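# Find the hidden split bed slat, move it to the table

## Task

Six loose slats sit in a bed frame, and one of them is cracked internally with no visible sign of damage; pressing on the slats is allowed. Remove that cracked slat and set it down on the table so that it touches no part of the frame and no part of it sticks out past the table's edge. The remaining five slats must end up properly seated in the frame. Anything that stays in place only because the robot is holding it does not count. When finished, release everything and move the grippers away.

## Robot and tools

ROBOT. Two Kinova Gen3 seven-joint arms, named left_arm and right_arm, each ending in a Robotiq 2F-85 parallel gripper with a wrist camera. The names are labels only and say nothing about image sides. Base positions in the scene frame: left_arm at (+0.038, +0.278, 0) m, right_arm at (-0.048, -0.366, 0) m, both facing roughly along +x.

FRAMES. The scene frame has its origin on the tabletop midway between the arms, +z upward, +x pointing out across the table, and left_arm on the +y side. Each gripper has its own axes: +z runs out along the fingers and y is the direction in which the pads close. The reported end_effector_position is the spot midway between the pads when shut; closed fingertips extend about 19 mm past it (about 6 mm when fully open), and closing pushes the tips about 13 mm farther from the wrist, so keep that margin above surfaces.

THE ROW. Every motion command is one row of 16 numbers, each in [-1, 1], always covering both arms: left dx, dy, dz, rx, ry, rz, left gripper position, left gripper speed, then the same eight for the right arm. The first six per arm are an offset, not a pose: they are measured in that gripper's own axes from its pose in the most recent result that reported it (or, before any such result, and for the second and later calls within one reply, from where it is when the command begins). Scale: 1.0 equals 0.6 m of translation or 180 degrees; rx, ry, rz form a single rotation vector. All rows of one action share the same reference, so they do not accumulate. Per control step the commanded pose is clipped to within 70 mm and 16 degrees of the measured one. Sending zeros is not a pause: it pulls the arm back to the reference pose. To hold an arm still, give it the offset back to where you want it in a reply's first call and zeros afterwards.

GRIPPER NUMBERS are absolute: position +1 = fully open (85 mm), 0 = about 41 mm, about -0.8 = pads touching, -1 = close until blocked (grips at roughly 190-235 N per pad). Speed -1 gives about 20 mm/s, 0 about 85, +1 about 150. To leave a gripper unchanged, repeat its previous two numbers; a 0 is a real command. To release, command a position wider than the object.

TOOLS.
execute_actions: argument actions, a list holding zero or one item, plus optional pictures (boolean). An empty list just returns the current state. An item with rows (1 to 15 rows) and steps (1 to 15, default 15, each 1/30 s) applies one row per step, repeating the last. An item with only steps (up to 300) is a wait counted from the previous result, including your reply time.
move: target is one 16-number row as above (offsets); speed is top path speed in m/s from 0.002 to 0.5 (default 0.25), turning capped at twice that in rad/s. Each gripper travels a straight line; paths last 0.5 to 10 s and finish together, and they do not avoid obstacles or the other arm. Its result adds a move: line giving how it ended (done, off_target, moving, held, fault), which limits applied (paced = pose clipped; held = some steps blocked, after which the arm may surge), and each gripper's distance from its target.
wait: seconds, 0 to 10; the robot receives nothing new.
zoom_image: camera (cam_head_left, cam_head_right, cam_left_wrist, cam_right_wrist) and region [x0, y0, x1, y1] in pixels of that 504x504 image, at most 504 by 504.
read_manual: optional section, only "licences"; no motion.
finished_scene: scene, the number of the current scene; it ends and grades the scene irreversibly.

RESULTS. The state line gives each gripper's position (m) and orientation quat_wxyz in the scene frame; at long reach the printed position may be somewhat off. Joint positions and joint torques lines follow (torques shift with contact or load, with noise and offsets). position_measured_pct is roughly 50 minus 50 times the finger position: 0 means fully open; stopping short below about 90 means something is held or blocking; near 90 means the pads met on nothing or something very thin. A Hand target line shows where the controller is driving each gripper. A pose unreachable line and HELD markers mean part of a command was altered or withheld. MOTOR HOT appears from 60 °C; at 75 °C an OVER-TEMPERATURE FAULT makes that arm sag. Pictures come from the four cameras in the order listed; calibration data is supplied and may be slightly off.

TIMING. The simulation keeps running while you compose a reply. Big moves may end short of target; check the reported pose and send the remainder.

STRATEGY HINT. Since the crack is invisible, press gently on each slat in turn and compare how much it yields or how the torque readings respond; the split one should give way more.

AVOID. Knocking or placing anything off the table fails the task. Fast contact strikes hard, and a target set well past a contact presses hard. Joint load limits are 48.6 N m for the four large joints and 30.6 N m for the three wrist joints (held weight counts); reaching one triggers a torque fault that halts that arm for 10 s. Never let the arms collide or push on each other. Avoid drops, slips and slams; set things down gently and open the fingers before withdrawing.

Each tool is called after "Emit:" by a JSON object that holds its "api" and its "payload".

## Session

Emit:
{"api": "execute_actions", "payload": {"actions": []}}

Scene clock: 0.00 s of 5100.00 s.
left_arm: end_effector_position=(+0.8576, +0.4619, +0.2121) position_measured_pct=0.0 end_effector_quat_wxyz=(+0.518, +0.429, +0.719, +0.175) | right_arm: end_effector_position=(+0.2834, +0.2951, +0.2619) position_measured_pct=0.0 end_effector_quat_wxyz=(-0.266, +0.547, -0.492, -0.623)
Joint positions: left_arm=[-0.86   1.206  1.057  1.293 -0.653  0.068  0.3  ] | right_arm=[-0.296  1.254 -1.011  1.234 -0.847  0.721  3.304]
Joint velocities: left_arm=[ 0.  0.  0. -0. -0.  0.  0.] | right_arm=[-0.    -0.     0.001 -0.    -0.001  0.001  0.001]
Joint torques (N m, as the joint torque sensors report them, + toward a larger angle): no reading
Hand target (left_arm): +0.858, +0.462, +0.212; +0.518, +0.429, +0.719, +0.175
Hand target (right_arm): +0.283, +0.295, +0.262; -0.266, +0.547, -0.492, -0.623

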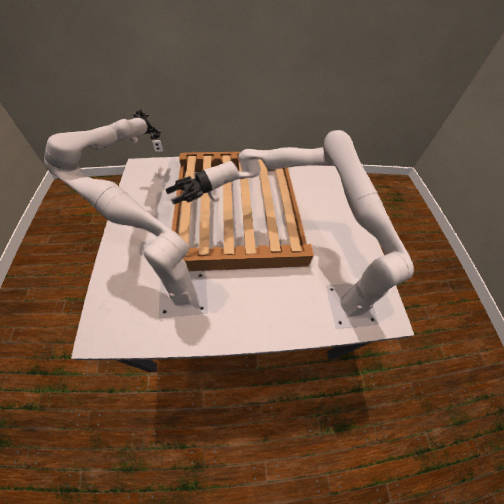

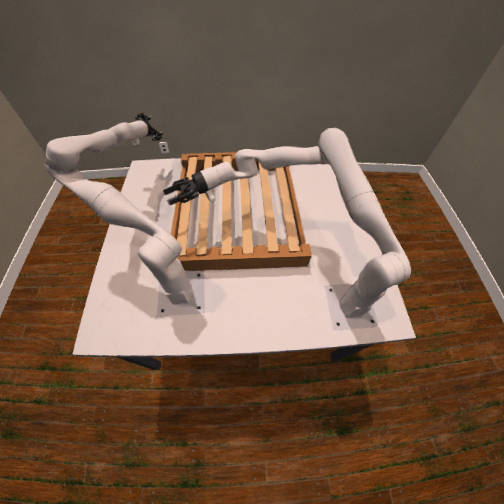

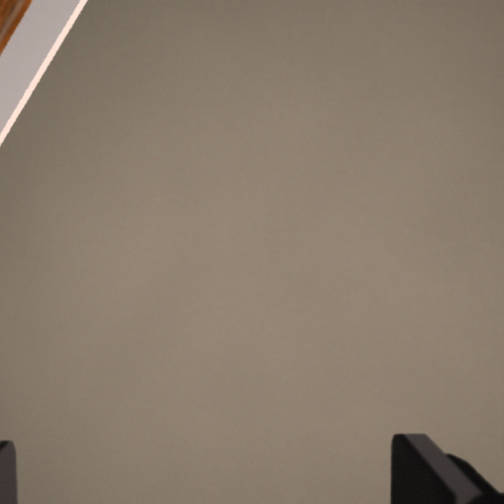

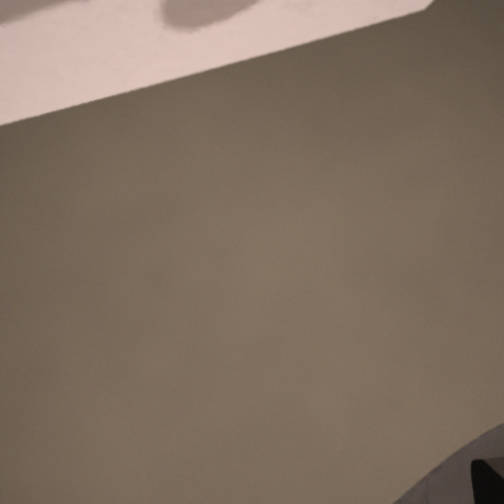

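Emit:
{"api": "move", "payload": {"target": [0,0,0,0,0,0,1,0,0.114,0.062,-0.861,-0.201,0.470,-0.371,-1,0]}}

Scene clock: 11.90 s of 5100.00 s.
left_arm: end_effector_position=(+0.8576, +0.4619, +0.2121) position_measured_pct=0.0 end_effector_quat_wxyz=(+0.518, +0.429, +0.719, +0.175) | right_arm: end_effector_position=(+0.4496, -0.1983, +0.2521) position_measured_pct=91.7 end_effector_quat_wxyz=(-0.001, +1.000, -0.000, +0.001)
Joint positions: left_arm=[-0.86   1.206  1.057  1.293 -0.653  0.068  0.3  ] | right_arm=[-0.035  0.612 -0.629  1.264  0.353  1.371  4.075]
Joint velocities: left_arm=[-0.001  0.002  0.    -0.     0.     0.    -0.   ] | right_arm=[ 0.006 -0.008  0.001  0.005 -0.001 -0.004 -0.001]
Joint torques (N m, as the joint torque sensors report them, + toward a larger angle): left_arm=[  0.16 -23.82   8.73  -5.52  -0.09  -2.42   0.08] | right_arm=[ -0.2  -20.17  -2.38  -9.07   0.12  -0.04   0.13]
Hand target (left_arm): +0.858, +0.462, +0.212; +0.518, +0.429, +0.719, +0.175
Hand target (right_arm): +0.450, -0.199, +0.252; -0.001, +1.000, -0.001, +0.002
Off the commanded pose (left_arm): 0.000 m, 0 deg.
Off the commanded pose (right_arm): 0.002 m, 0 deg.
After step 90, 4.50 s passed at rest.
move: done
camera_calibration (this result's frames):
cam_left_wrist: T_world_to_cam=[[0.397586, 0.563457, 0.724183, -0.762417], [0.0523662, -0.801892, 0.595169, 0.248348], [0.916069, -0.198708, -0.348327, -0.479013], [0, 0, 0, 1]] pos_world=[0.72893, 0.533553, 0.237468]
cam_right_wrist: T_world_to_cam=[[-0.164199, -0.986408, -0.00610069, -0.112995], [-0.986422, 0.164215, -0.00213384, 0.537151], [0.00310666, 0.00566748, -0.999979, 0.39302], [0, 0, 0, 1]] pos_world=[0.510083, -0.201895, 0.393468]

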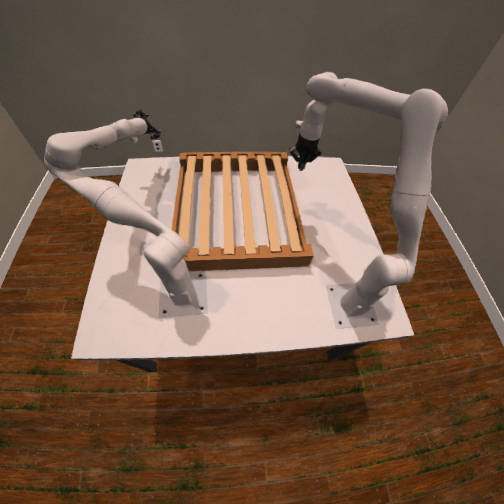

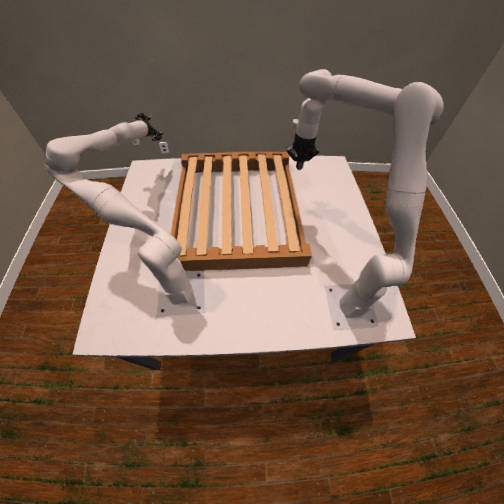

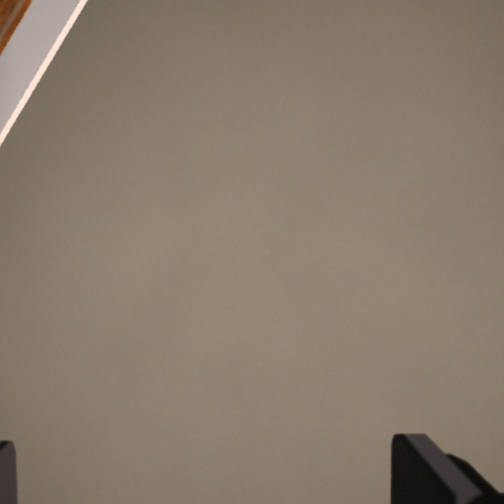

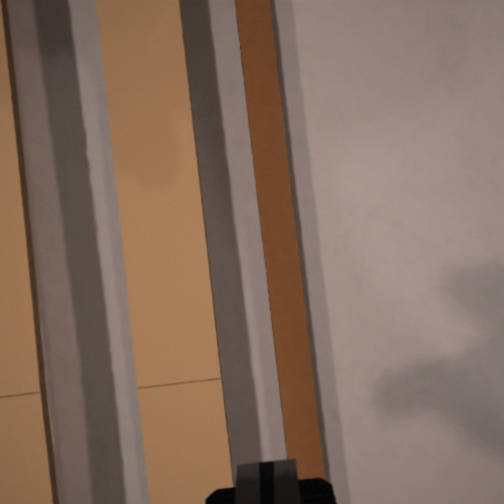

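Emit:
{"api": "move", "payload": {"target": [0,0,0,0,0,0,1,0,0,-0.072,0.23,0,0,0,-1,0]}}

Emit:
{"api": "move", "payload": {"target": [0,0,0,0,0,0,1,0,0,0,0.1,0,0,0,-1,0], "speed": 0.02}}

Scene clock: 18.27 s of 5100.00 s.
left_arm: end_effector_position=(+0.8576, +0.4619, +0.2121) position_measured_pct=0.0 end_effector_quat_wxyz=(+0.518, +0.429, +0.719, +0.175) | right_arm: end_effector_position=(+0.4501, -0.1557, +0.1142) position_measured_pct=91.7 end_effector_quat_wxyz=(-0.000, +1.000, -0.001, +0.001)
Joint positions: left_arm=[-0.86   1.206  1.057  1.293 -0.653  0.068  0.3  ] | right_arm=[-0.131  0.786 -0.579  1.424  0.459  1.065  3.92 ]
Joint velocities: left_arm=[ 0.001  0.002  0.001 -0.     0.    -0.     0.   ] | right_arm=[-0.002  0.003 -0.    -0.     0.001  0.002 -0.001]
Joint torques (N m, as the joint torque sensors report them, + toward a larger angle): left_arm=[ -0.05 -23.57   8.81  -5.77  -0.11  -2.73   0.06] | right_arm=[  0.12 -21.16  -2.79  -7.61  -0.01  -0.16   0.2 ]
Hand target (left_arm): +0.858, +0.462, +0.212; +0.518, +0.429, +0.719, +0.175
Hand target (right_arm): +0.450, -0.156, +0.114; -0.000, +1.000, -0.001, +0.001
Off the commanded pose (left_arm): 0.000 m, 0 deg.
Off the commanded pose (right_arm): 0.001 m, 0 deg.
After step 90, 2.30 s passed at rest.
move: done
camera_calibration (this result's frames):
cam_left_wrist: T_world_to_cam=[[0.397583, 0.563458, 0.724184, -0.762417], [0.0523665, -0.801892, 0.59517, 0.248348], [0.916071, -0.198706, -0.348325, -0.479016], [0, 0, 0, 1]] pos_world=[0.728931, 0.533554, 0.237468]
cam_right_wrist: T_world_to_cam=[[-0.165542, -0.986186, -0.0058027, -0.071119], [-0.986198, 0.165557, -0.00214024, 0.530558], [0.00307135, 0.00536831, -0.999981, 0.254917], [0, 0, 0, 1]] pos_world=[0.510679, -0.159343, 0.255635]

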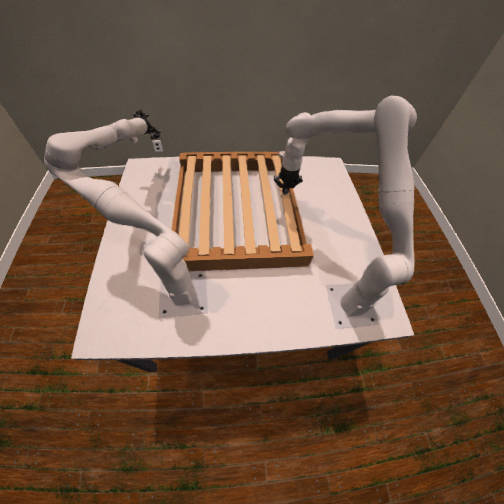

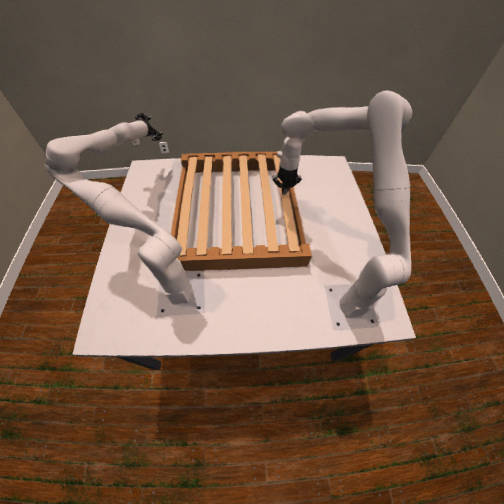

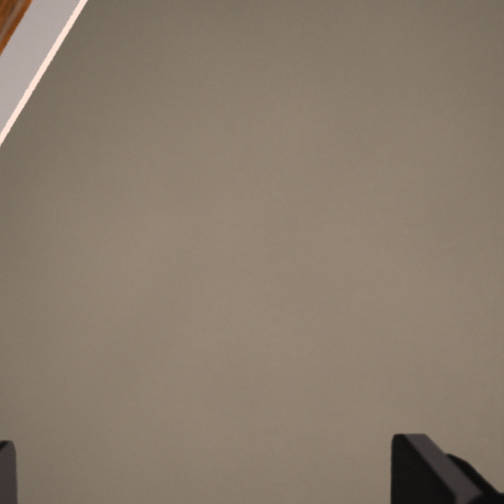

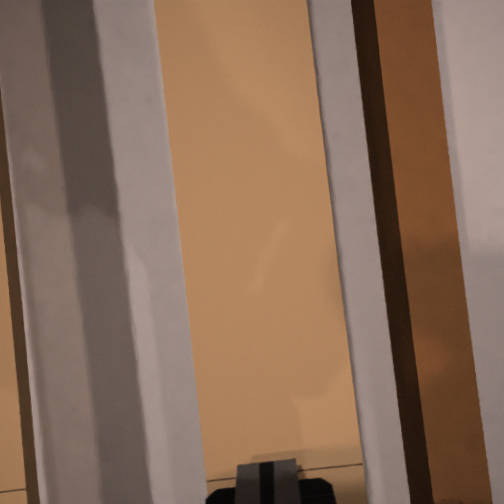

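Scene clock: 21.50 s of 5100.00 s.
left_arm: end_effector_position=(+0.8576, +0.4619, +0.2121) position_measured_pct=0.0 end_effector_quat_wxyz=(+0.518, +0.429, +0.719, +0.175) | right_arm: end_effector_position=(+0.4611, -0.1499, +0.0930) position_measured_pct=91.7 end_effector_quat_wxyz=(-0.007, +1.000, -0.001, +0.029)
Joint positions: left_arm=[-0.86   1.206  1.057  1.293 -0.653  0.068  0.3  ] | right_arm=[-0.147  0.802 -0.553  1.469  0.504  0.953  3.88 ]
Joint velocities: left_arm=[ 0.001  0.     0.    -0.    -0.001 -0.001  0.   ] | right_arm=[-0.003 -0.002  0.004  0.002 -0.003 -0.002  0.001]
Joint torques (N m, as the joint torque sensors report them, + toward a larger angle): left_arm=[  0.   -24.02   8.69  -5.86  -0.04  -2.5   -0.1 ] | right_arm=[-0.27 25.23  6.48  2.9   2.47 -7.91  0.21]
Hand target (left_arm): +0.858, +0.462, +0.212; +0.518, +0.429, +0.719, +0.175
Hand target (right_arm): +0.449, -0.156, +0.056; -0.000, +1.000, -0.001, +0.001
Off the commanded pose (left_arm): 0.000 m, 0 deg.
Off the commanded pose (right_arm): 0.041 m, 3 deg.
move: off_target (right_arm)
camera_calibration (this result's frames):
cam_left_wrist: T_world_to_cam=[[0.39758, 0.563459, 0.724185, -0.762416], [0.052367, -0.801892, 0.59517, 0.248347], [0.916072, -0.198704, -0.348323, -0.479018], [0, 0, 0, 1]] pos_world=[0.728932, 0.533555, 0.237469]
cam_right_wrist: T_world_to_cam=[[-0.165052, -0.985866, -0.0287497, -0.0617303], [-0.984497, 0.166437, -0.0553521, 0.544688], [0.0593547, 0.019168, -0.998053, 0.20957], [0, 0, 0, 1]] pos_world=[0.513616, -0.155531, 0.237537]

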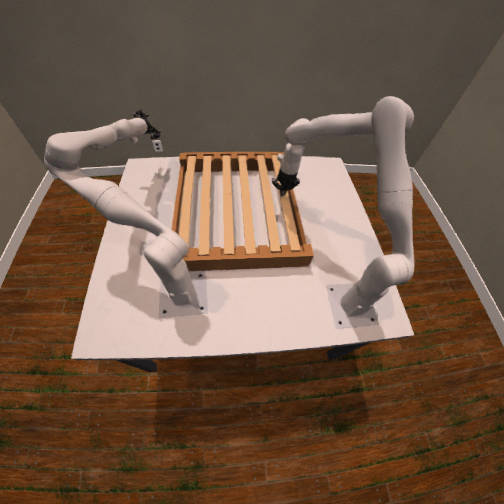

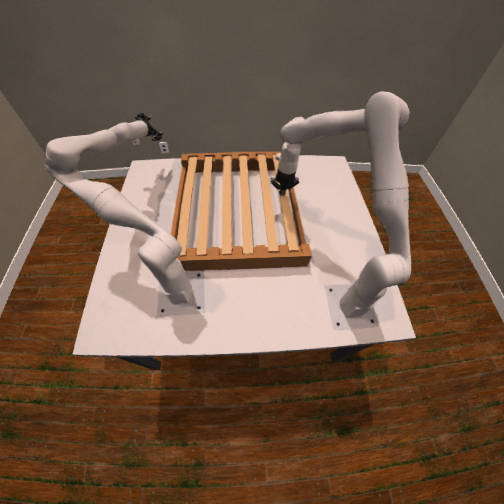

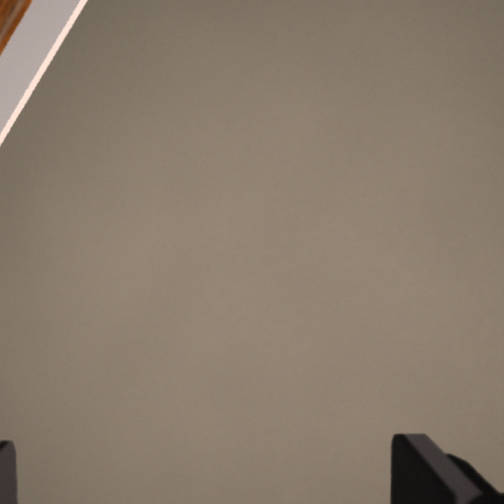

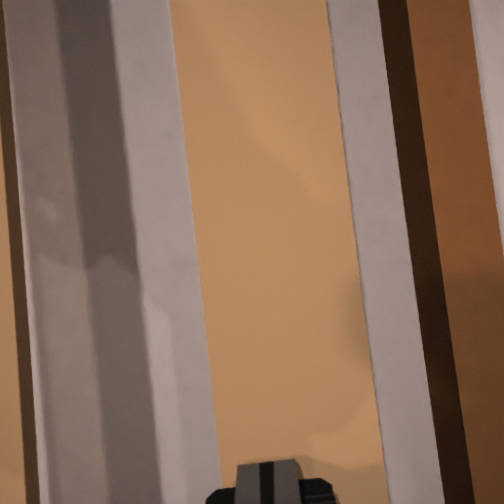

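Emit:
{"api": "move", "payload": {"target": [0,0,0,0,0,0,1,0,-0.018,-0.13,-0.03,0.004,-0.018,0,-1,0], "speed": 0.1}}

Emit:
{"api": "move", "payload": {"target": [0,0,0,0,0,0,1,0,0,0,0.047,0,0,0,-1,0], "speed": 0.03}}

Emit:
{"api": "move", "payload": {"target": [0,0,0,0,0,0,1,0,0,-0.14,-0.03,0,0,0,-1,0], "speed": 0.1}}

Scene clock: 28.67 s of 5100.00 s.
left_arm: end_effector_position=(+0.8576, +0.4619, +0.2121) position_measured_pct=0.0 end_effector_quat_wxyz=(+0.518, +0.429, +0.719, +0.175) | right_arm: end_effector_position=(+0.4518, -0.0800, +0.1114) position_measured_pct=91.7 end_effector_quat_wxyz=(-0.008, +1.000, -0.005, +0.002)
Joint positions: left_arm=[-0.86   1.206  1.057  1.293 -0.653  0.068  0.3  ] | right_arm=[-0.274  0.853 -0.569  1.289  0.456  1.116  3.832]
Joint velocities: left_arm=[-0.  0.  0. -0. -0. -0. -0.] | right_arm=[ 0.003  0.004 -0.007 -0.002  0.007  0.005 -0.003]
Joint torques (N m, as the joint torque sensors report them, + toward a larger angle): left_arm=[  0.14 -23.79   8.21  -5.41  -0.08  -2.69   0.02] | right_arm=[ -4.44 -21.45  -6.24  -9.25  -1.71  -3.21   0.44]
Hand target (left_arm): +0.858, +0.462, +0.212; +0.518, +0.429, +0.719, +0.175
Hand target (right_arm): +0.449, -0.072, +0.111; -0.013, +1.000, -0.001, +0.001
Off the commanded pose (left_arm): 0.000 m, 0 deg.
Off the commanded pose (right_arm): 0.008 m, 1 deg.
After step 90, 2.97 s passed at rest.
move: off_target (right_arm)
camera_calibration (this result's frames):
cam_left_wrist: T_world_to_cam=[[0.397576, 0.56346, 0.724186, -0.762416], [0.0523675, -0.801892, 0.59517, 0.248347], [0.916073, -0.198702, -0.34832, -0.479021], [0, 0, 0, 1]] pos_world=[0.728932, 0.533556, 0.237469]
cam_right_wrist: T_world_to_cam=[[-0.172726, -0.984729, -0.0217972, 0.00891511], [-0.984961, 0.172774, -0.000325972, 0.519464], [0.00408698, 0.0214131, -0.999762, 0.252496], [0, 0, 0, 1]] pos_world=[0.51216, -0.0863777, 0.252799]

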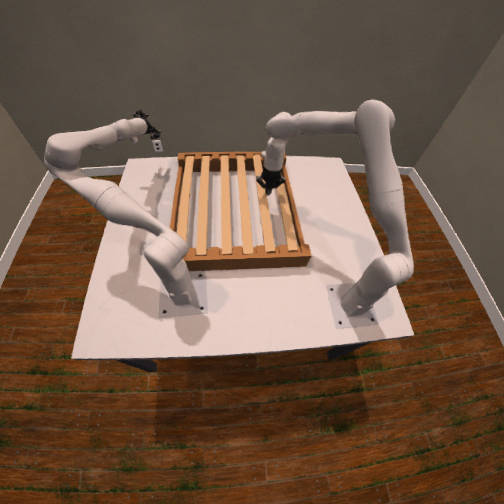

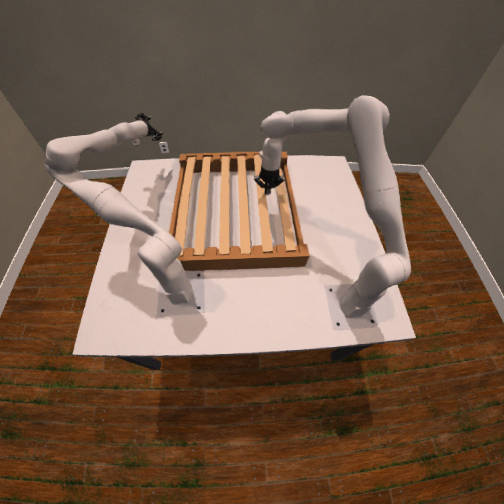

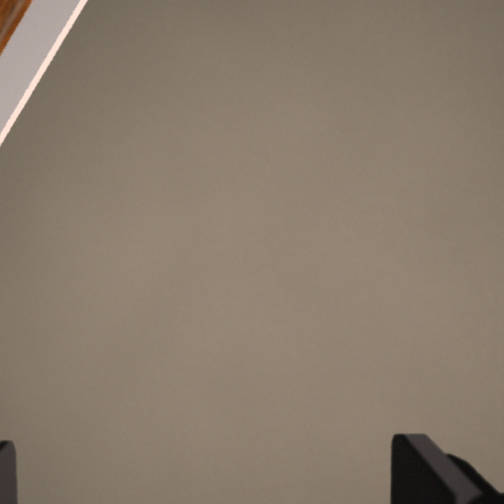

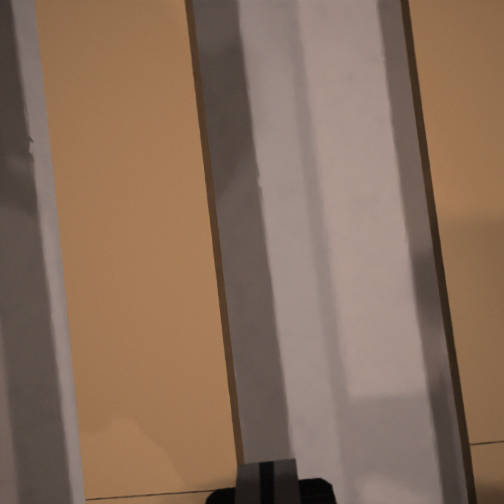

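Scene clock: 29.83 s of 5100.00 s.
left_arm: end_effector_position=(+0.8576, +0.4619, +0.2121) position_measured_pct=0.0 end_effector_quat_wxyz=(+0.518, +0.429, +0.719, +0.175) | right_arm: end_effector_position=(+0.4564, -0.0770, +0.1000) position_measured_pct=91.7 end_effector_quat_wxyz=(-0.013, +1.000, -0.005, +0.013)
Joint positions: left_arm=[-0.86   1.206  1.057  1.293 -0.653  0.068  0.3  ] | right_arm=[-0.277  0.862 -0.562  1.31   0.475  1.064  3.815]
Joint velocities: left_arm=[-0.     0.002 -0.    -0.    -0.     0.    -0.   ] | right_arm=[-0.001 -0.001  0.001  0.002 -0.001 -0.002  0.001]
Joint torques (N m, as the joint torque sensors report them, + toward a larger angle): left_arm=[  0.06 -23.83   8.65  -6.08  -0.36  -2.32   0.  ] | right_arm=[-0.65 -3.4   0.44 -3.4   0.89 -3.52  0.18]
Hand target (left_arm): +0.858, +0.462, +0.212; +0.518, +0.429, +0.719, +0.175
Hand target (right_arm): +0.452, -0.080, +0.084; -0.008, +1.000, -0.005, +0.002
Off the commanded pose (left_arm): 0.000 m, 0 deg.
Off the commanded pose (right_arm): 0.018 m, 1 deg.
move: off_target (right_arm)
camera_calibration (this result's frames):
cam_left_wrist: T_world_to_cam=[[0.397573, 0.563461, 0.724187, -0.762416], [0.0523679, -0.801891, 0.59517, 0.248347], [0.916075, -0.1987, -0.348318, -0.479024], [0, 0, 0, 1]] pos_world=[0.728933, 0.533557, 0.23747]
cam_right_wrist: T_world_to_cam=[[-0.173276, -0.984257, -0.034832, 0.0140015], [-0.984514, 0.17406, -0.0208799, 0.525381], [0.026614, 0.0306746, -0.999175, 0.231349], [0, 0, 0, 1]] pos_world=[0.513514, -0.0847636, 0.242616]

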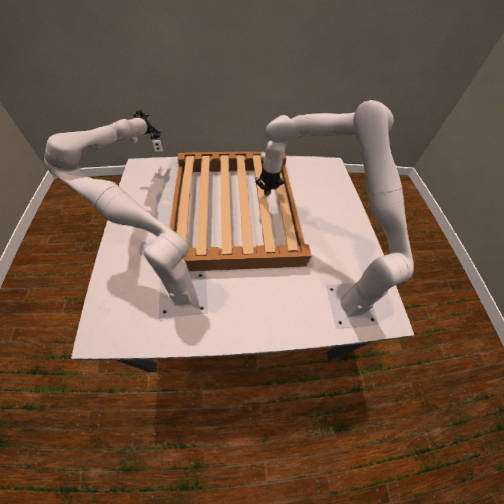

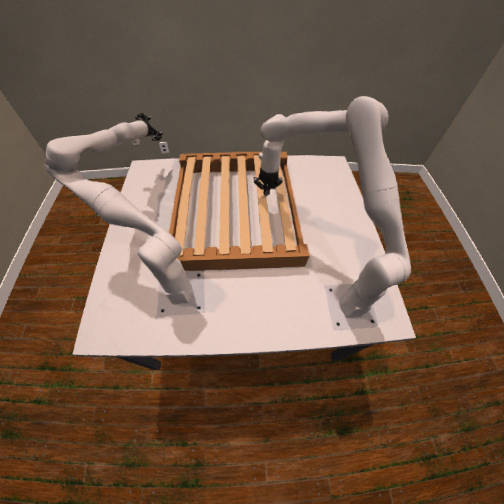

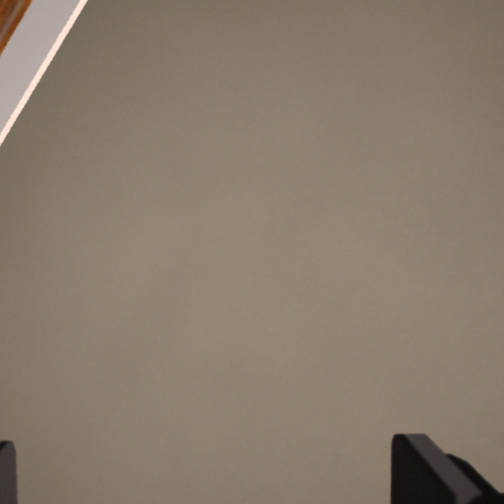

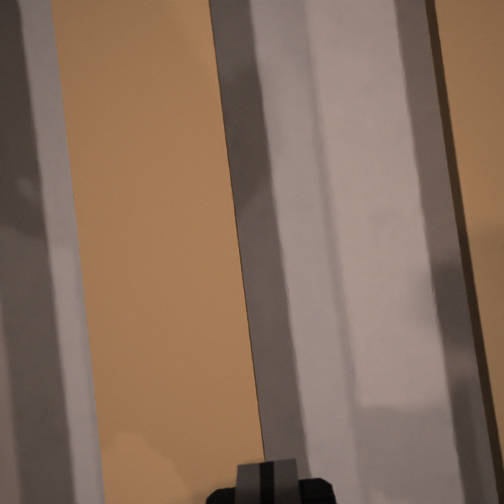

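Scene clock: 31.03 s of 5100.00 s.
left_arm: end_effector_position=(+0.8576, +0.4619, +0.2121) position_measured_pct=0.0 end_effector_quat_wxyz=(+0.518, +0.429, +0.719, +0.175) | right_arm: end_effector_position=(+0.4566, +0.0061, +0.1201) position_measured_pct=91.7 end_effector_quat_wxyz=(-0.013, +1.000, -0.005, +0.013)
Joint positions: left_arm=[-0.86   1.206  1.057  1.293 -0.653  0.068  0.3  ] | right_arm=[-0.441  0.934 -0.553  1.069  0.467  1.215  3.759]
Joint velocities: left_arm=[ 0.001  0.002  0.    -0.     0.001 -0.001 -0.001] | right_arm=[-0.006  0.006 -0.    -0.004 -0.001  0.003  0.001]
Joint torques (N m, as the joint torque sensors report them, + toward a larger angle): left_arm=[  0.09 -23.74   8.62  -6.09  -0.21  -2.33   0.08] | right_arm=[  0.23 -25.    -2.84  -8.32   0.12  -0.32   0.22]
Hand target (left_arm): +0.858, +0.462, +0.212; +0.518, +0.429, +0.719, +0.175
Hand target (right_arm): +0.456, +0.006, +0.120; -0.013, +1.000, -0.005, +0.013
Off the commanded pose (left_arm): 0.000 m, 0 deg.
Off the commanded pose (right_arm): 0.000 m, 0 deg.
move: done
camera_calibration (this result's frames):
cam_left_wrist: T_world_to_cam=[[0.39757, 0.563462, 0.724188, -0.762415], [0.0523683, -0.801891, 0.595171, 0.248347], [0.916076, -0.198698, -0.348316, -0.479027], [0, 0, 0, 1]] pos_world=[0.728933, 0.533558, 0.237471]
cam_right_wrist: T_world_to_cam=[[-0.173407, -0.984241, -0.0346278, 0.0965858], [-0.984487, 0.17419, -0.0210409, 0.511601], [0.0267411, 0.030442, -0.999179, 0.248874], [0, 0, 0, 1]] pos_world=[0.513758, -0.00162829, 0.262779]

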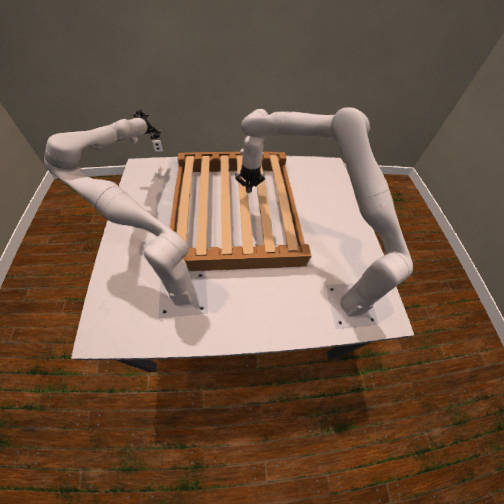

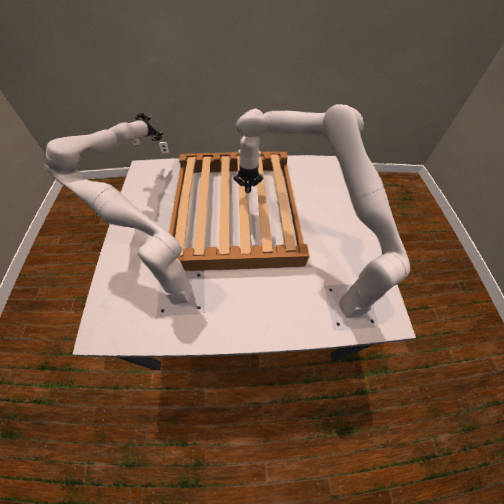

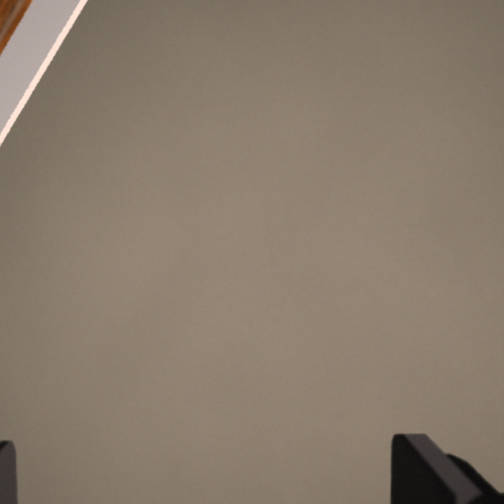

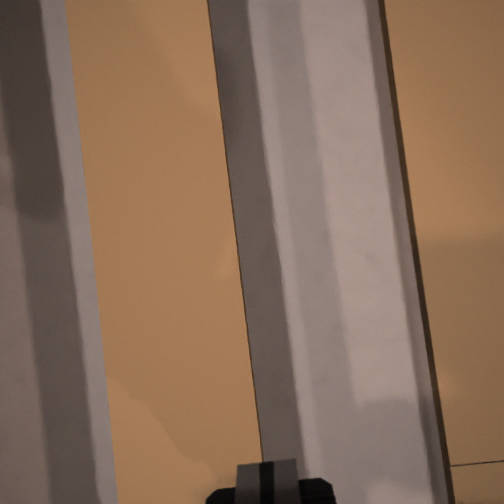

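Emit:
{"api": "move", "payload": {"target": [0,0,0,0,0,0,1,0,-0.01,-0.034,-0.016,0.008,-0.008,0,-1,0], "speed": 0.1}}

Emit:
{"api": "move", "payload": {"target": [0,0,0,0,0,0,1,0,0,0,0.07,0,0,0,-1,0], "speed": 0.03}}

Emit:
{"api": "move", "payload": {"target": [0,0,0,0,0,0,1,0,0,0,-0.06,0,0,0,-1,0], "speed": 0.1}}

Emit:
{"api": "move", "payload": {"target": [0,0,0,0,0,0,1,0,0,-0.14,0,0,0,0,-1,0], "speed": 0.1}}

Scene clock: 36.63 s of 5100.00 s.
left_arm: end_effector_position=(+0.8576, +0.4619, +0.2121) position_measured_pct=0.0 end_effector_quat_wxyz=(+0.518, +0.429, +0.719, +0.175) | right_arm: end_effector_position=(+0.4505, +0.0262, +0.1302) position_measured_pct=91.7 end_effector_quat_wxyz=(-0.026, +1.000, -0.005, +0.001)
Joint positions: left_arm=[-0.86   1.206  1.057  1.293 -0.653  0.068  0.3  ] | right_arm=[-0.46   0.947 -0.57   1.009  0.442  1.258  3.765]
Joint velocities: left_arm=[ 0.001 -0.001 -0.     0.001  0.    -0.    -0.   ] | right_arm=[-0.001  0.003  0.    -0.003  0.     0.003  0.001]
Joint torques (N m, as the joint torque sensors report them, + toward a larger angle): left_arm=[ -0.24 -23.87   8.65  -5.53   0.1   -2.69  -0.22] | right_arm=[ -0.03 -25.49  -2.57  -8.33   0.    -0.08   0.3 ]
Hand target (left_arm): +0.858, +0.462, +0.212; +0.518, +0.429, +0.719, +0.175
Hand target (right_arm): +0.450, +0.026, +0.130; -0.026, +1.000, -0.005, +0.001
Off the commanded pose (left_arm): 0.000 m, 0 deg.
Off the commanded pose (right_arm): 0.000 m, 0 deg.
After step 90, 1.87 s passed at rest.
move: done
camera_calibration (this result's frames):
cam_left_wrist: T_world_to_cam=[[0.397567, 0.563463, 0.724189, -0.762415], [0.0523686, -0.801891, 0.595171, 0.248347], [0.916078, -0.198696, -0.348313, -0.47903], [0, 0, 0, 1]] pos_world=[0.728934, 0.533559, 0.237471]
cam_right_wrist: T_world_to_cam=[[-0.173138, -0.983344, -0.0552952, 0.11826], [-0.984895, 0.172979, 0.00769097, 0.498795], [0.00200204, 0.0557916, -0.99844, 0.268883], [0, 0, 0, 1]] pos_world=[0.511198, 0.0150074, 0.271166]

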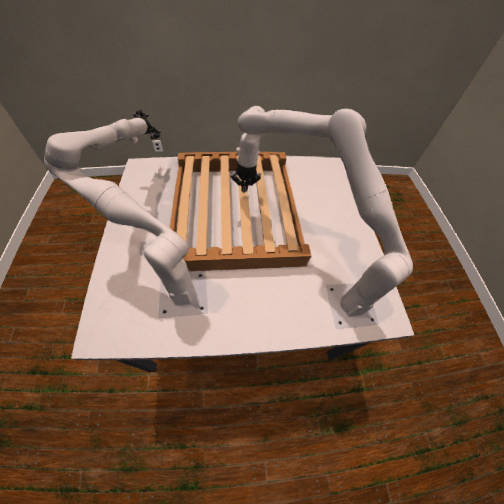

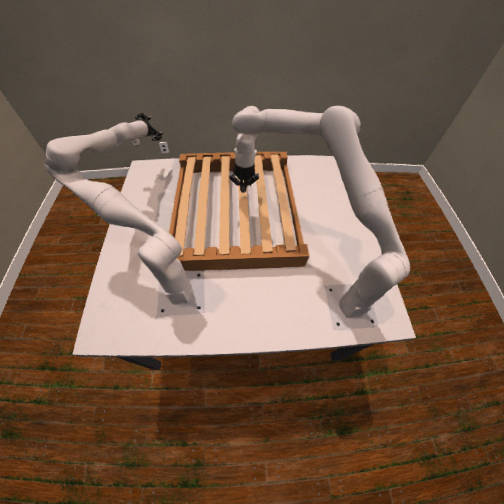

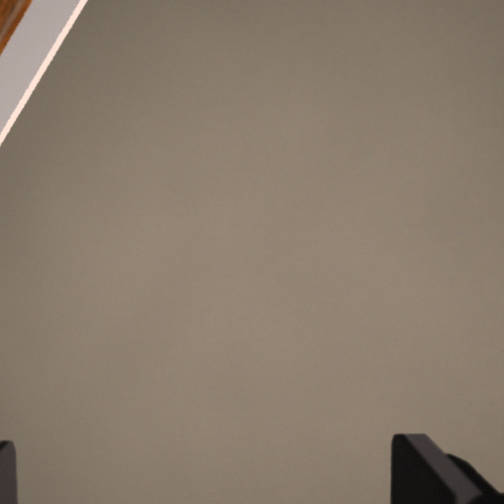

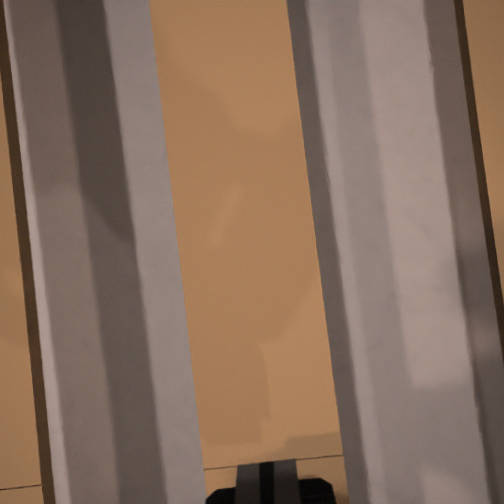

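Scene clock: 38.27 s of 5100.00 s.
left_arm: end_effector_position=(+0.8576, +0.4619, +0.2121) position_measured_pct=0.0 end_effector_quat_wxyz=(+0.518, +0.429, +0.719, +0.175) | right_arm: end_effector_position=(+0.4516, +0.0287, +0.0910) position_measured_pct=91.7 end_effector_quat_wxyz=(-0.027, +1.000, -0.005, +0.002)
Joint positions: left_arm=[-0.86   1.206  1.057  1.293 -0.653  0.068  0.3  ] | right_arm=[-0.462  0.991 -0.558  1.051  0.463  1.174  3.747]
Joint velocities: left_arm=[-0.     0.001 -0.     0.    -0.001 -0.     0.   ] | right_arm=[-0.001 -0.001  0.     0.    -0.     0.    -0.   ]
Joint torques (N m, as the joint torque sensors report them, + toward a larger angle): left_arm=[ -0.28 -23.73   8.56  -5.62   0.06  -2.46   0.06] | right_arm=[ -0.34 -22.52  -2.14  -7.25   0.16  -0.97   0.28]
Hand target (left_arm): +0.858, +0.462, +0.212; +0.518, +0.429, +0.719, +0.175
Hand target (right_arm): +0.451, +0.028, +0.088; -0.026, +1.000, -0.005, +0.001
Off the commanded pose (left_arm): 0.000 m, 0 deg.
Off the commanded pose (right_arm): 0.003 m, 0 deg.
move: done
camera_calibration (this result's frames):
cam_left_wrist: T_world_to_cam=[[0.397564, 0.563465, 0.72419, -0.762415], [0.0523688, -0.801891, 0.595171, 0.248347], [0.916079, -0.198694, -0.348311, -0.479032], [0, 0, 0, 1]] pos_world=[0.728934, 0.53356, 0.237472]
cam_right_wrist: T_world_to_cam=[[-0.173767, -0.983078, -0.0579875, 0.119195], [-0.984772, 0.173787, 0.00473861, 0.499932], [0.00541905, 0.0579278, -0.998306, 0.228033], [0, 0, 0, 1]] pos_world=[0.511795, 0.017087, 0.23219]

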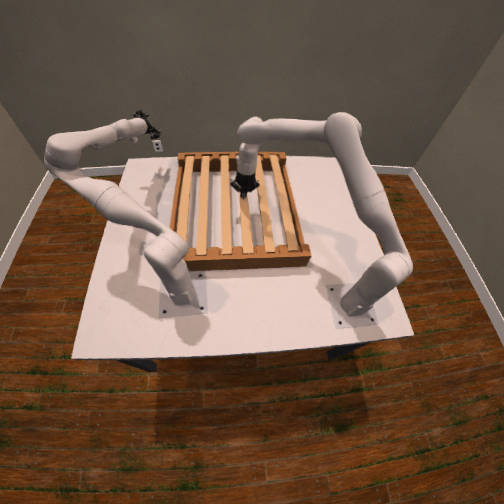

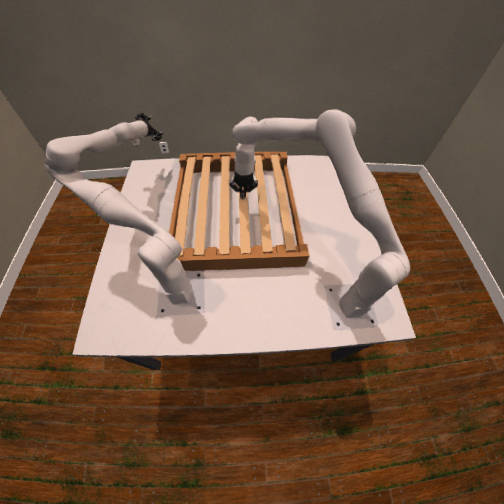

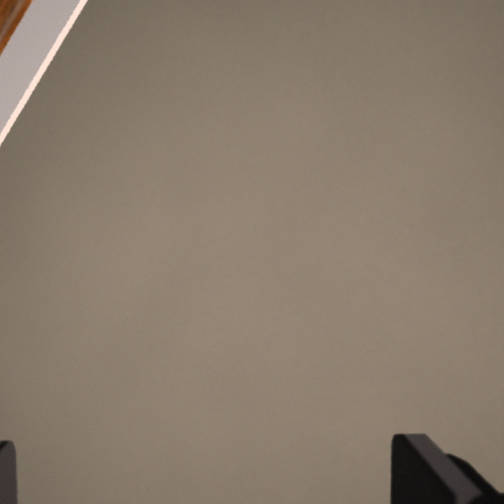

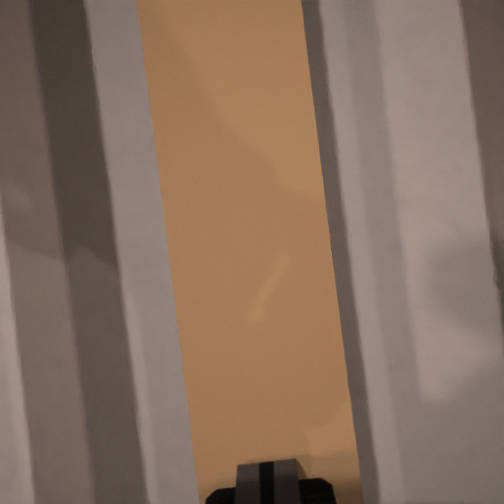

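Scene clock: 39.03 s of 5100.00 s.
left_arm: end_effector_position=(+0.8576, +0.4619, +0.2121) position_measured_pct=0.0 end_effector_quat_wxyz=(+0.518, +0.429, +0.719, +0.175) | right_arm: end_effector_position=(+0.4513, +0.0269, +0.1269) position_measured_pct=91.7 end_effector_quat_wxyz=(-0.027, +1.000, -0.005, +0.002)
Joint positions: left_arm=[-0.86   1.206  1.057  1.293 -0.653  0.068  0.3  ] | right_arm=[-0.46   0.949 -0.569  1.015  0.445  1.246  3.762]
Joint velocities: left_arm=[-0.001  0.002 -0.001 -0.    -0.     0.    -0.   ] | right_arm=[ 0.    -0.001  0.001 -0.001 -0.001  0.001  0.   ]
Joint torques (N m, as the joint torque sensors report them, + toward a larger angle): left_arm=[  0.04 -24.     8.5   -5.77   0.04  -2.65  -0.05] | right_arm=[ -0.17 -25.54  -2.74  -8.43   0.06  -0.19   0.05]
Hand target (left_arm): +0.858, +0.462, +0.212; +0.518, +0.429, +0.719, +0.175
Hand target (right_arm): +0.451, +0.027, +0.127; -0.027, +1.000, -0.005, +0.002
Off the commanded pose (left_arm): 0.000 m, 0 deg.
Off the commanded pose (right_arm): 0.000 m, 0 deg.
move: done
camera_calibration (this result's frames):
cam_left_wrist: T_world_to_cam=[[0.39756, 0.563466, 0.724191, -0.762415], [0.0523693, -0.80189, 0.595172, 0.248347], [0.91608, -0.198691, -0.348308, -0.479035], [0, 0, 0, 1]] pos_world=[0.728935, 0.533561, 0.237472]
cam_right_wrist: T_world_to_cam=[[-0.173488, -0.983127, -0.0579915, 0.119318], [-0.984821, 0.173507, 0.00473552, 0.499808], [0.00540632, 0.0579328, -0.998306, 0.263962], [0, 0, 0, 1]] pos_world=[0.511495, 0.0152923, 0.268068]

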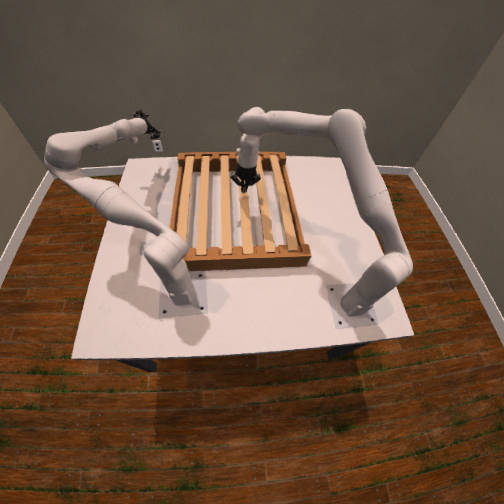

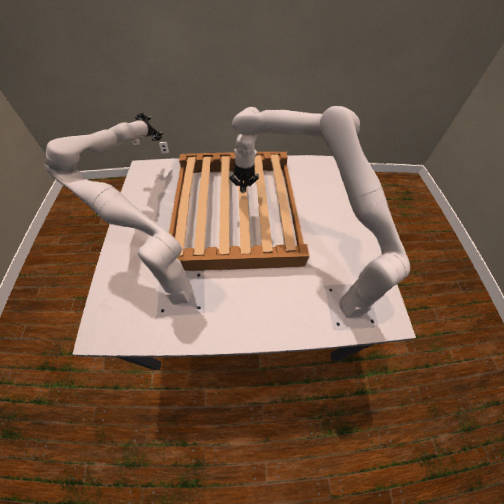

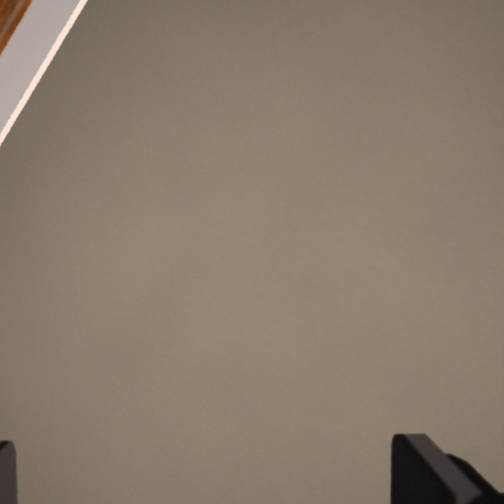

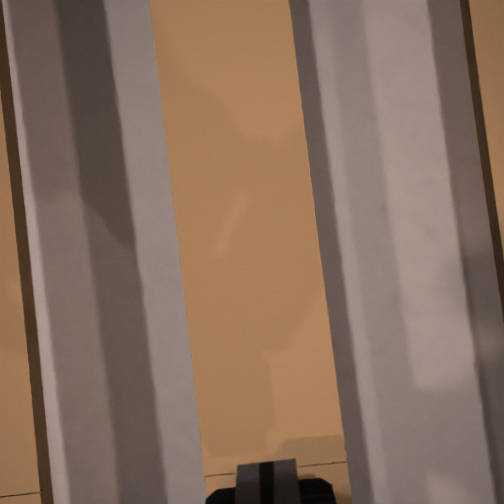

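Scene clock: 40.27 s of 5100.00 s.
left_arm: end_effector_position=(+0.8576, +0.4619, +0.2121) position_measured_pct=0.0 end_effector_quat_wxyz=(+0.518, +0.429, +0.719, +0.175) | right_arm: end_effector_position=(+0.4524, +0.1103, +0.1316) position_measured_pct=91.7 end_effector_quat_wxyz=(-0.027, +1.000, -0.005, +0.003)
Joint positions: left_arm=[-0.86   1.206  1.057  1.293 -0.653  0.068  0.3  ] | right_arm=[-0.641  1.094 -0.546  0.65   0.455  1.43   3.751]
Joint velocities: left_arm=[ 0.    -0.001  0.    -0.     0.001 -0.    -0.   ] | right_arm=[-0.007  0.01   0.001 -0.012 -0.     0.007  0.002]
Joint torques (N m, as the joint torque sensors report them, + toward a larger angle): left_arm=[  0.16 -23.88   8.54  -5.85  -0.18  -2.47   0.07] | right_arm=[  0.27 -28.14  -1.9   -8.63   0.24  -0.22   0.51]
Hand target (left_arm): +0.858, +0.462, +0.212; +0.518, +0.429, +0.719, +0.175
Hand target (right_arm): +0.452, +0.111, +0.131; -0.027, +1.000, -0.005, +0.002
Off the commanded pose (left_arm): 0.000 m, 0 deg.
Off the commanded pose (right_arm): 0.001 m, 0 deg.
move: done
camera_calibration (this result's frames):
cam_left_wrist: T_world_to_cam=[[0.397557, 0.563467, 0.724191, -0.762414], [0.0523696, -0.80189, 0.595172, 0.248347], [0.916082, -0.198689, -0.348306, -0.479038], [0, 0, 0, 1]] pos_world=[0.728935, 0.533562, 0.237473]
cam_right_wrist: T_world_to_cam=[[-0.173649, -0.983087, -0.0581908, 0.201896], [-0.98479, 0.173699, 0.00423603, 0.486414], [0.00594333, 0.0580413, -0.998296, 0.263565], [0, 0, 0, 1]] pos_world=[0.512508, 0.0986941, 0.272804]

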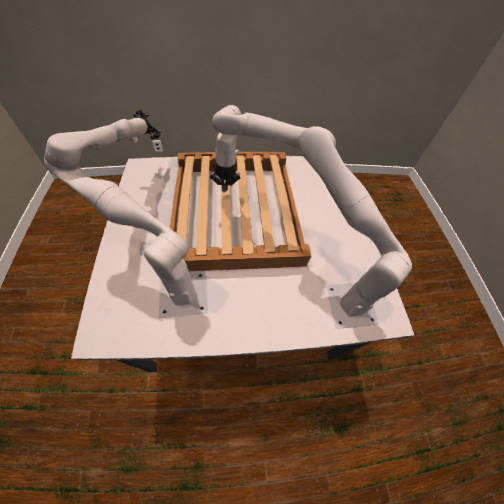

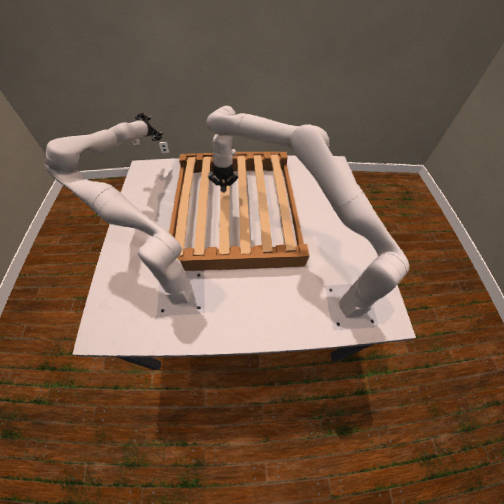

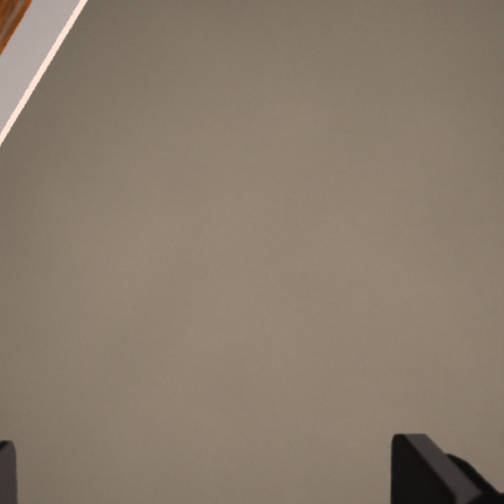

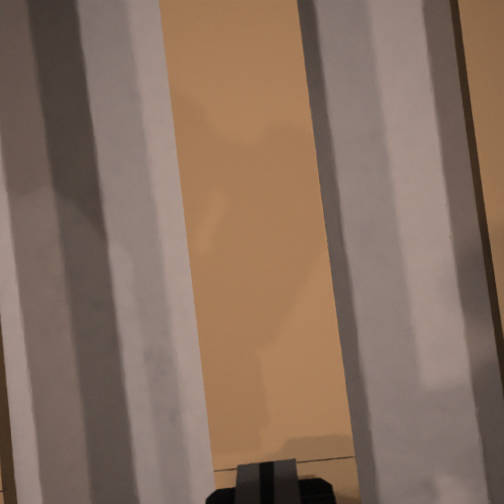

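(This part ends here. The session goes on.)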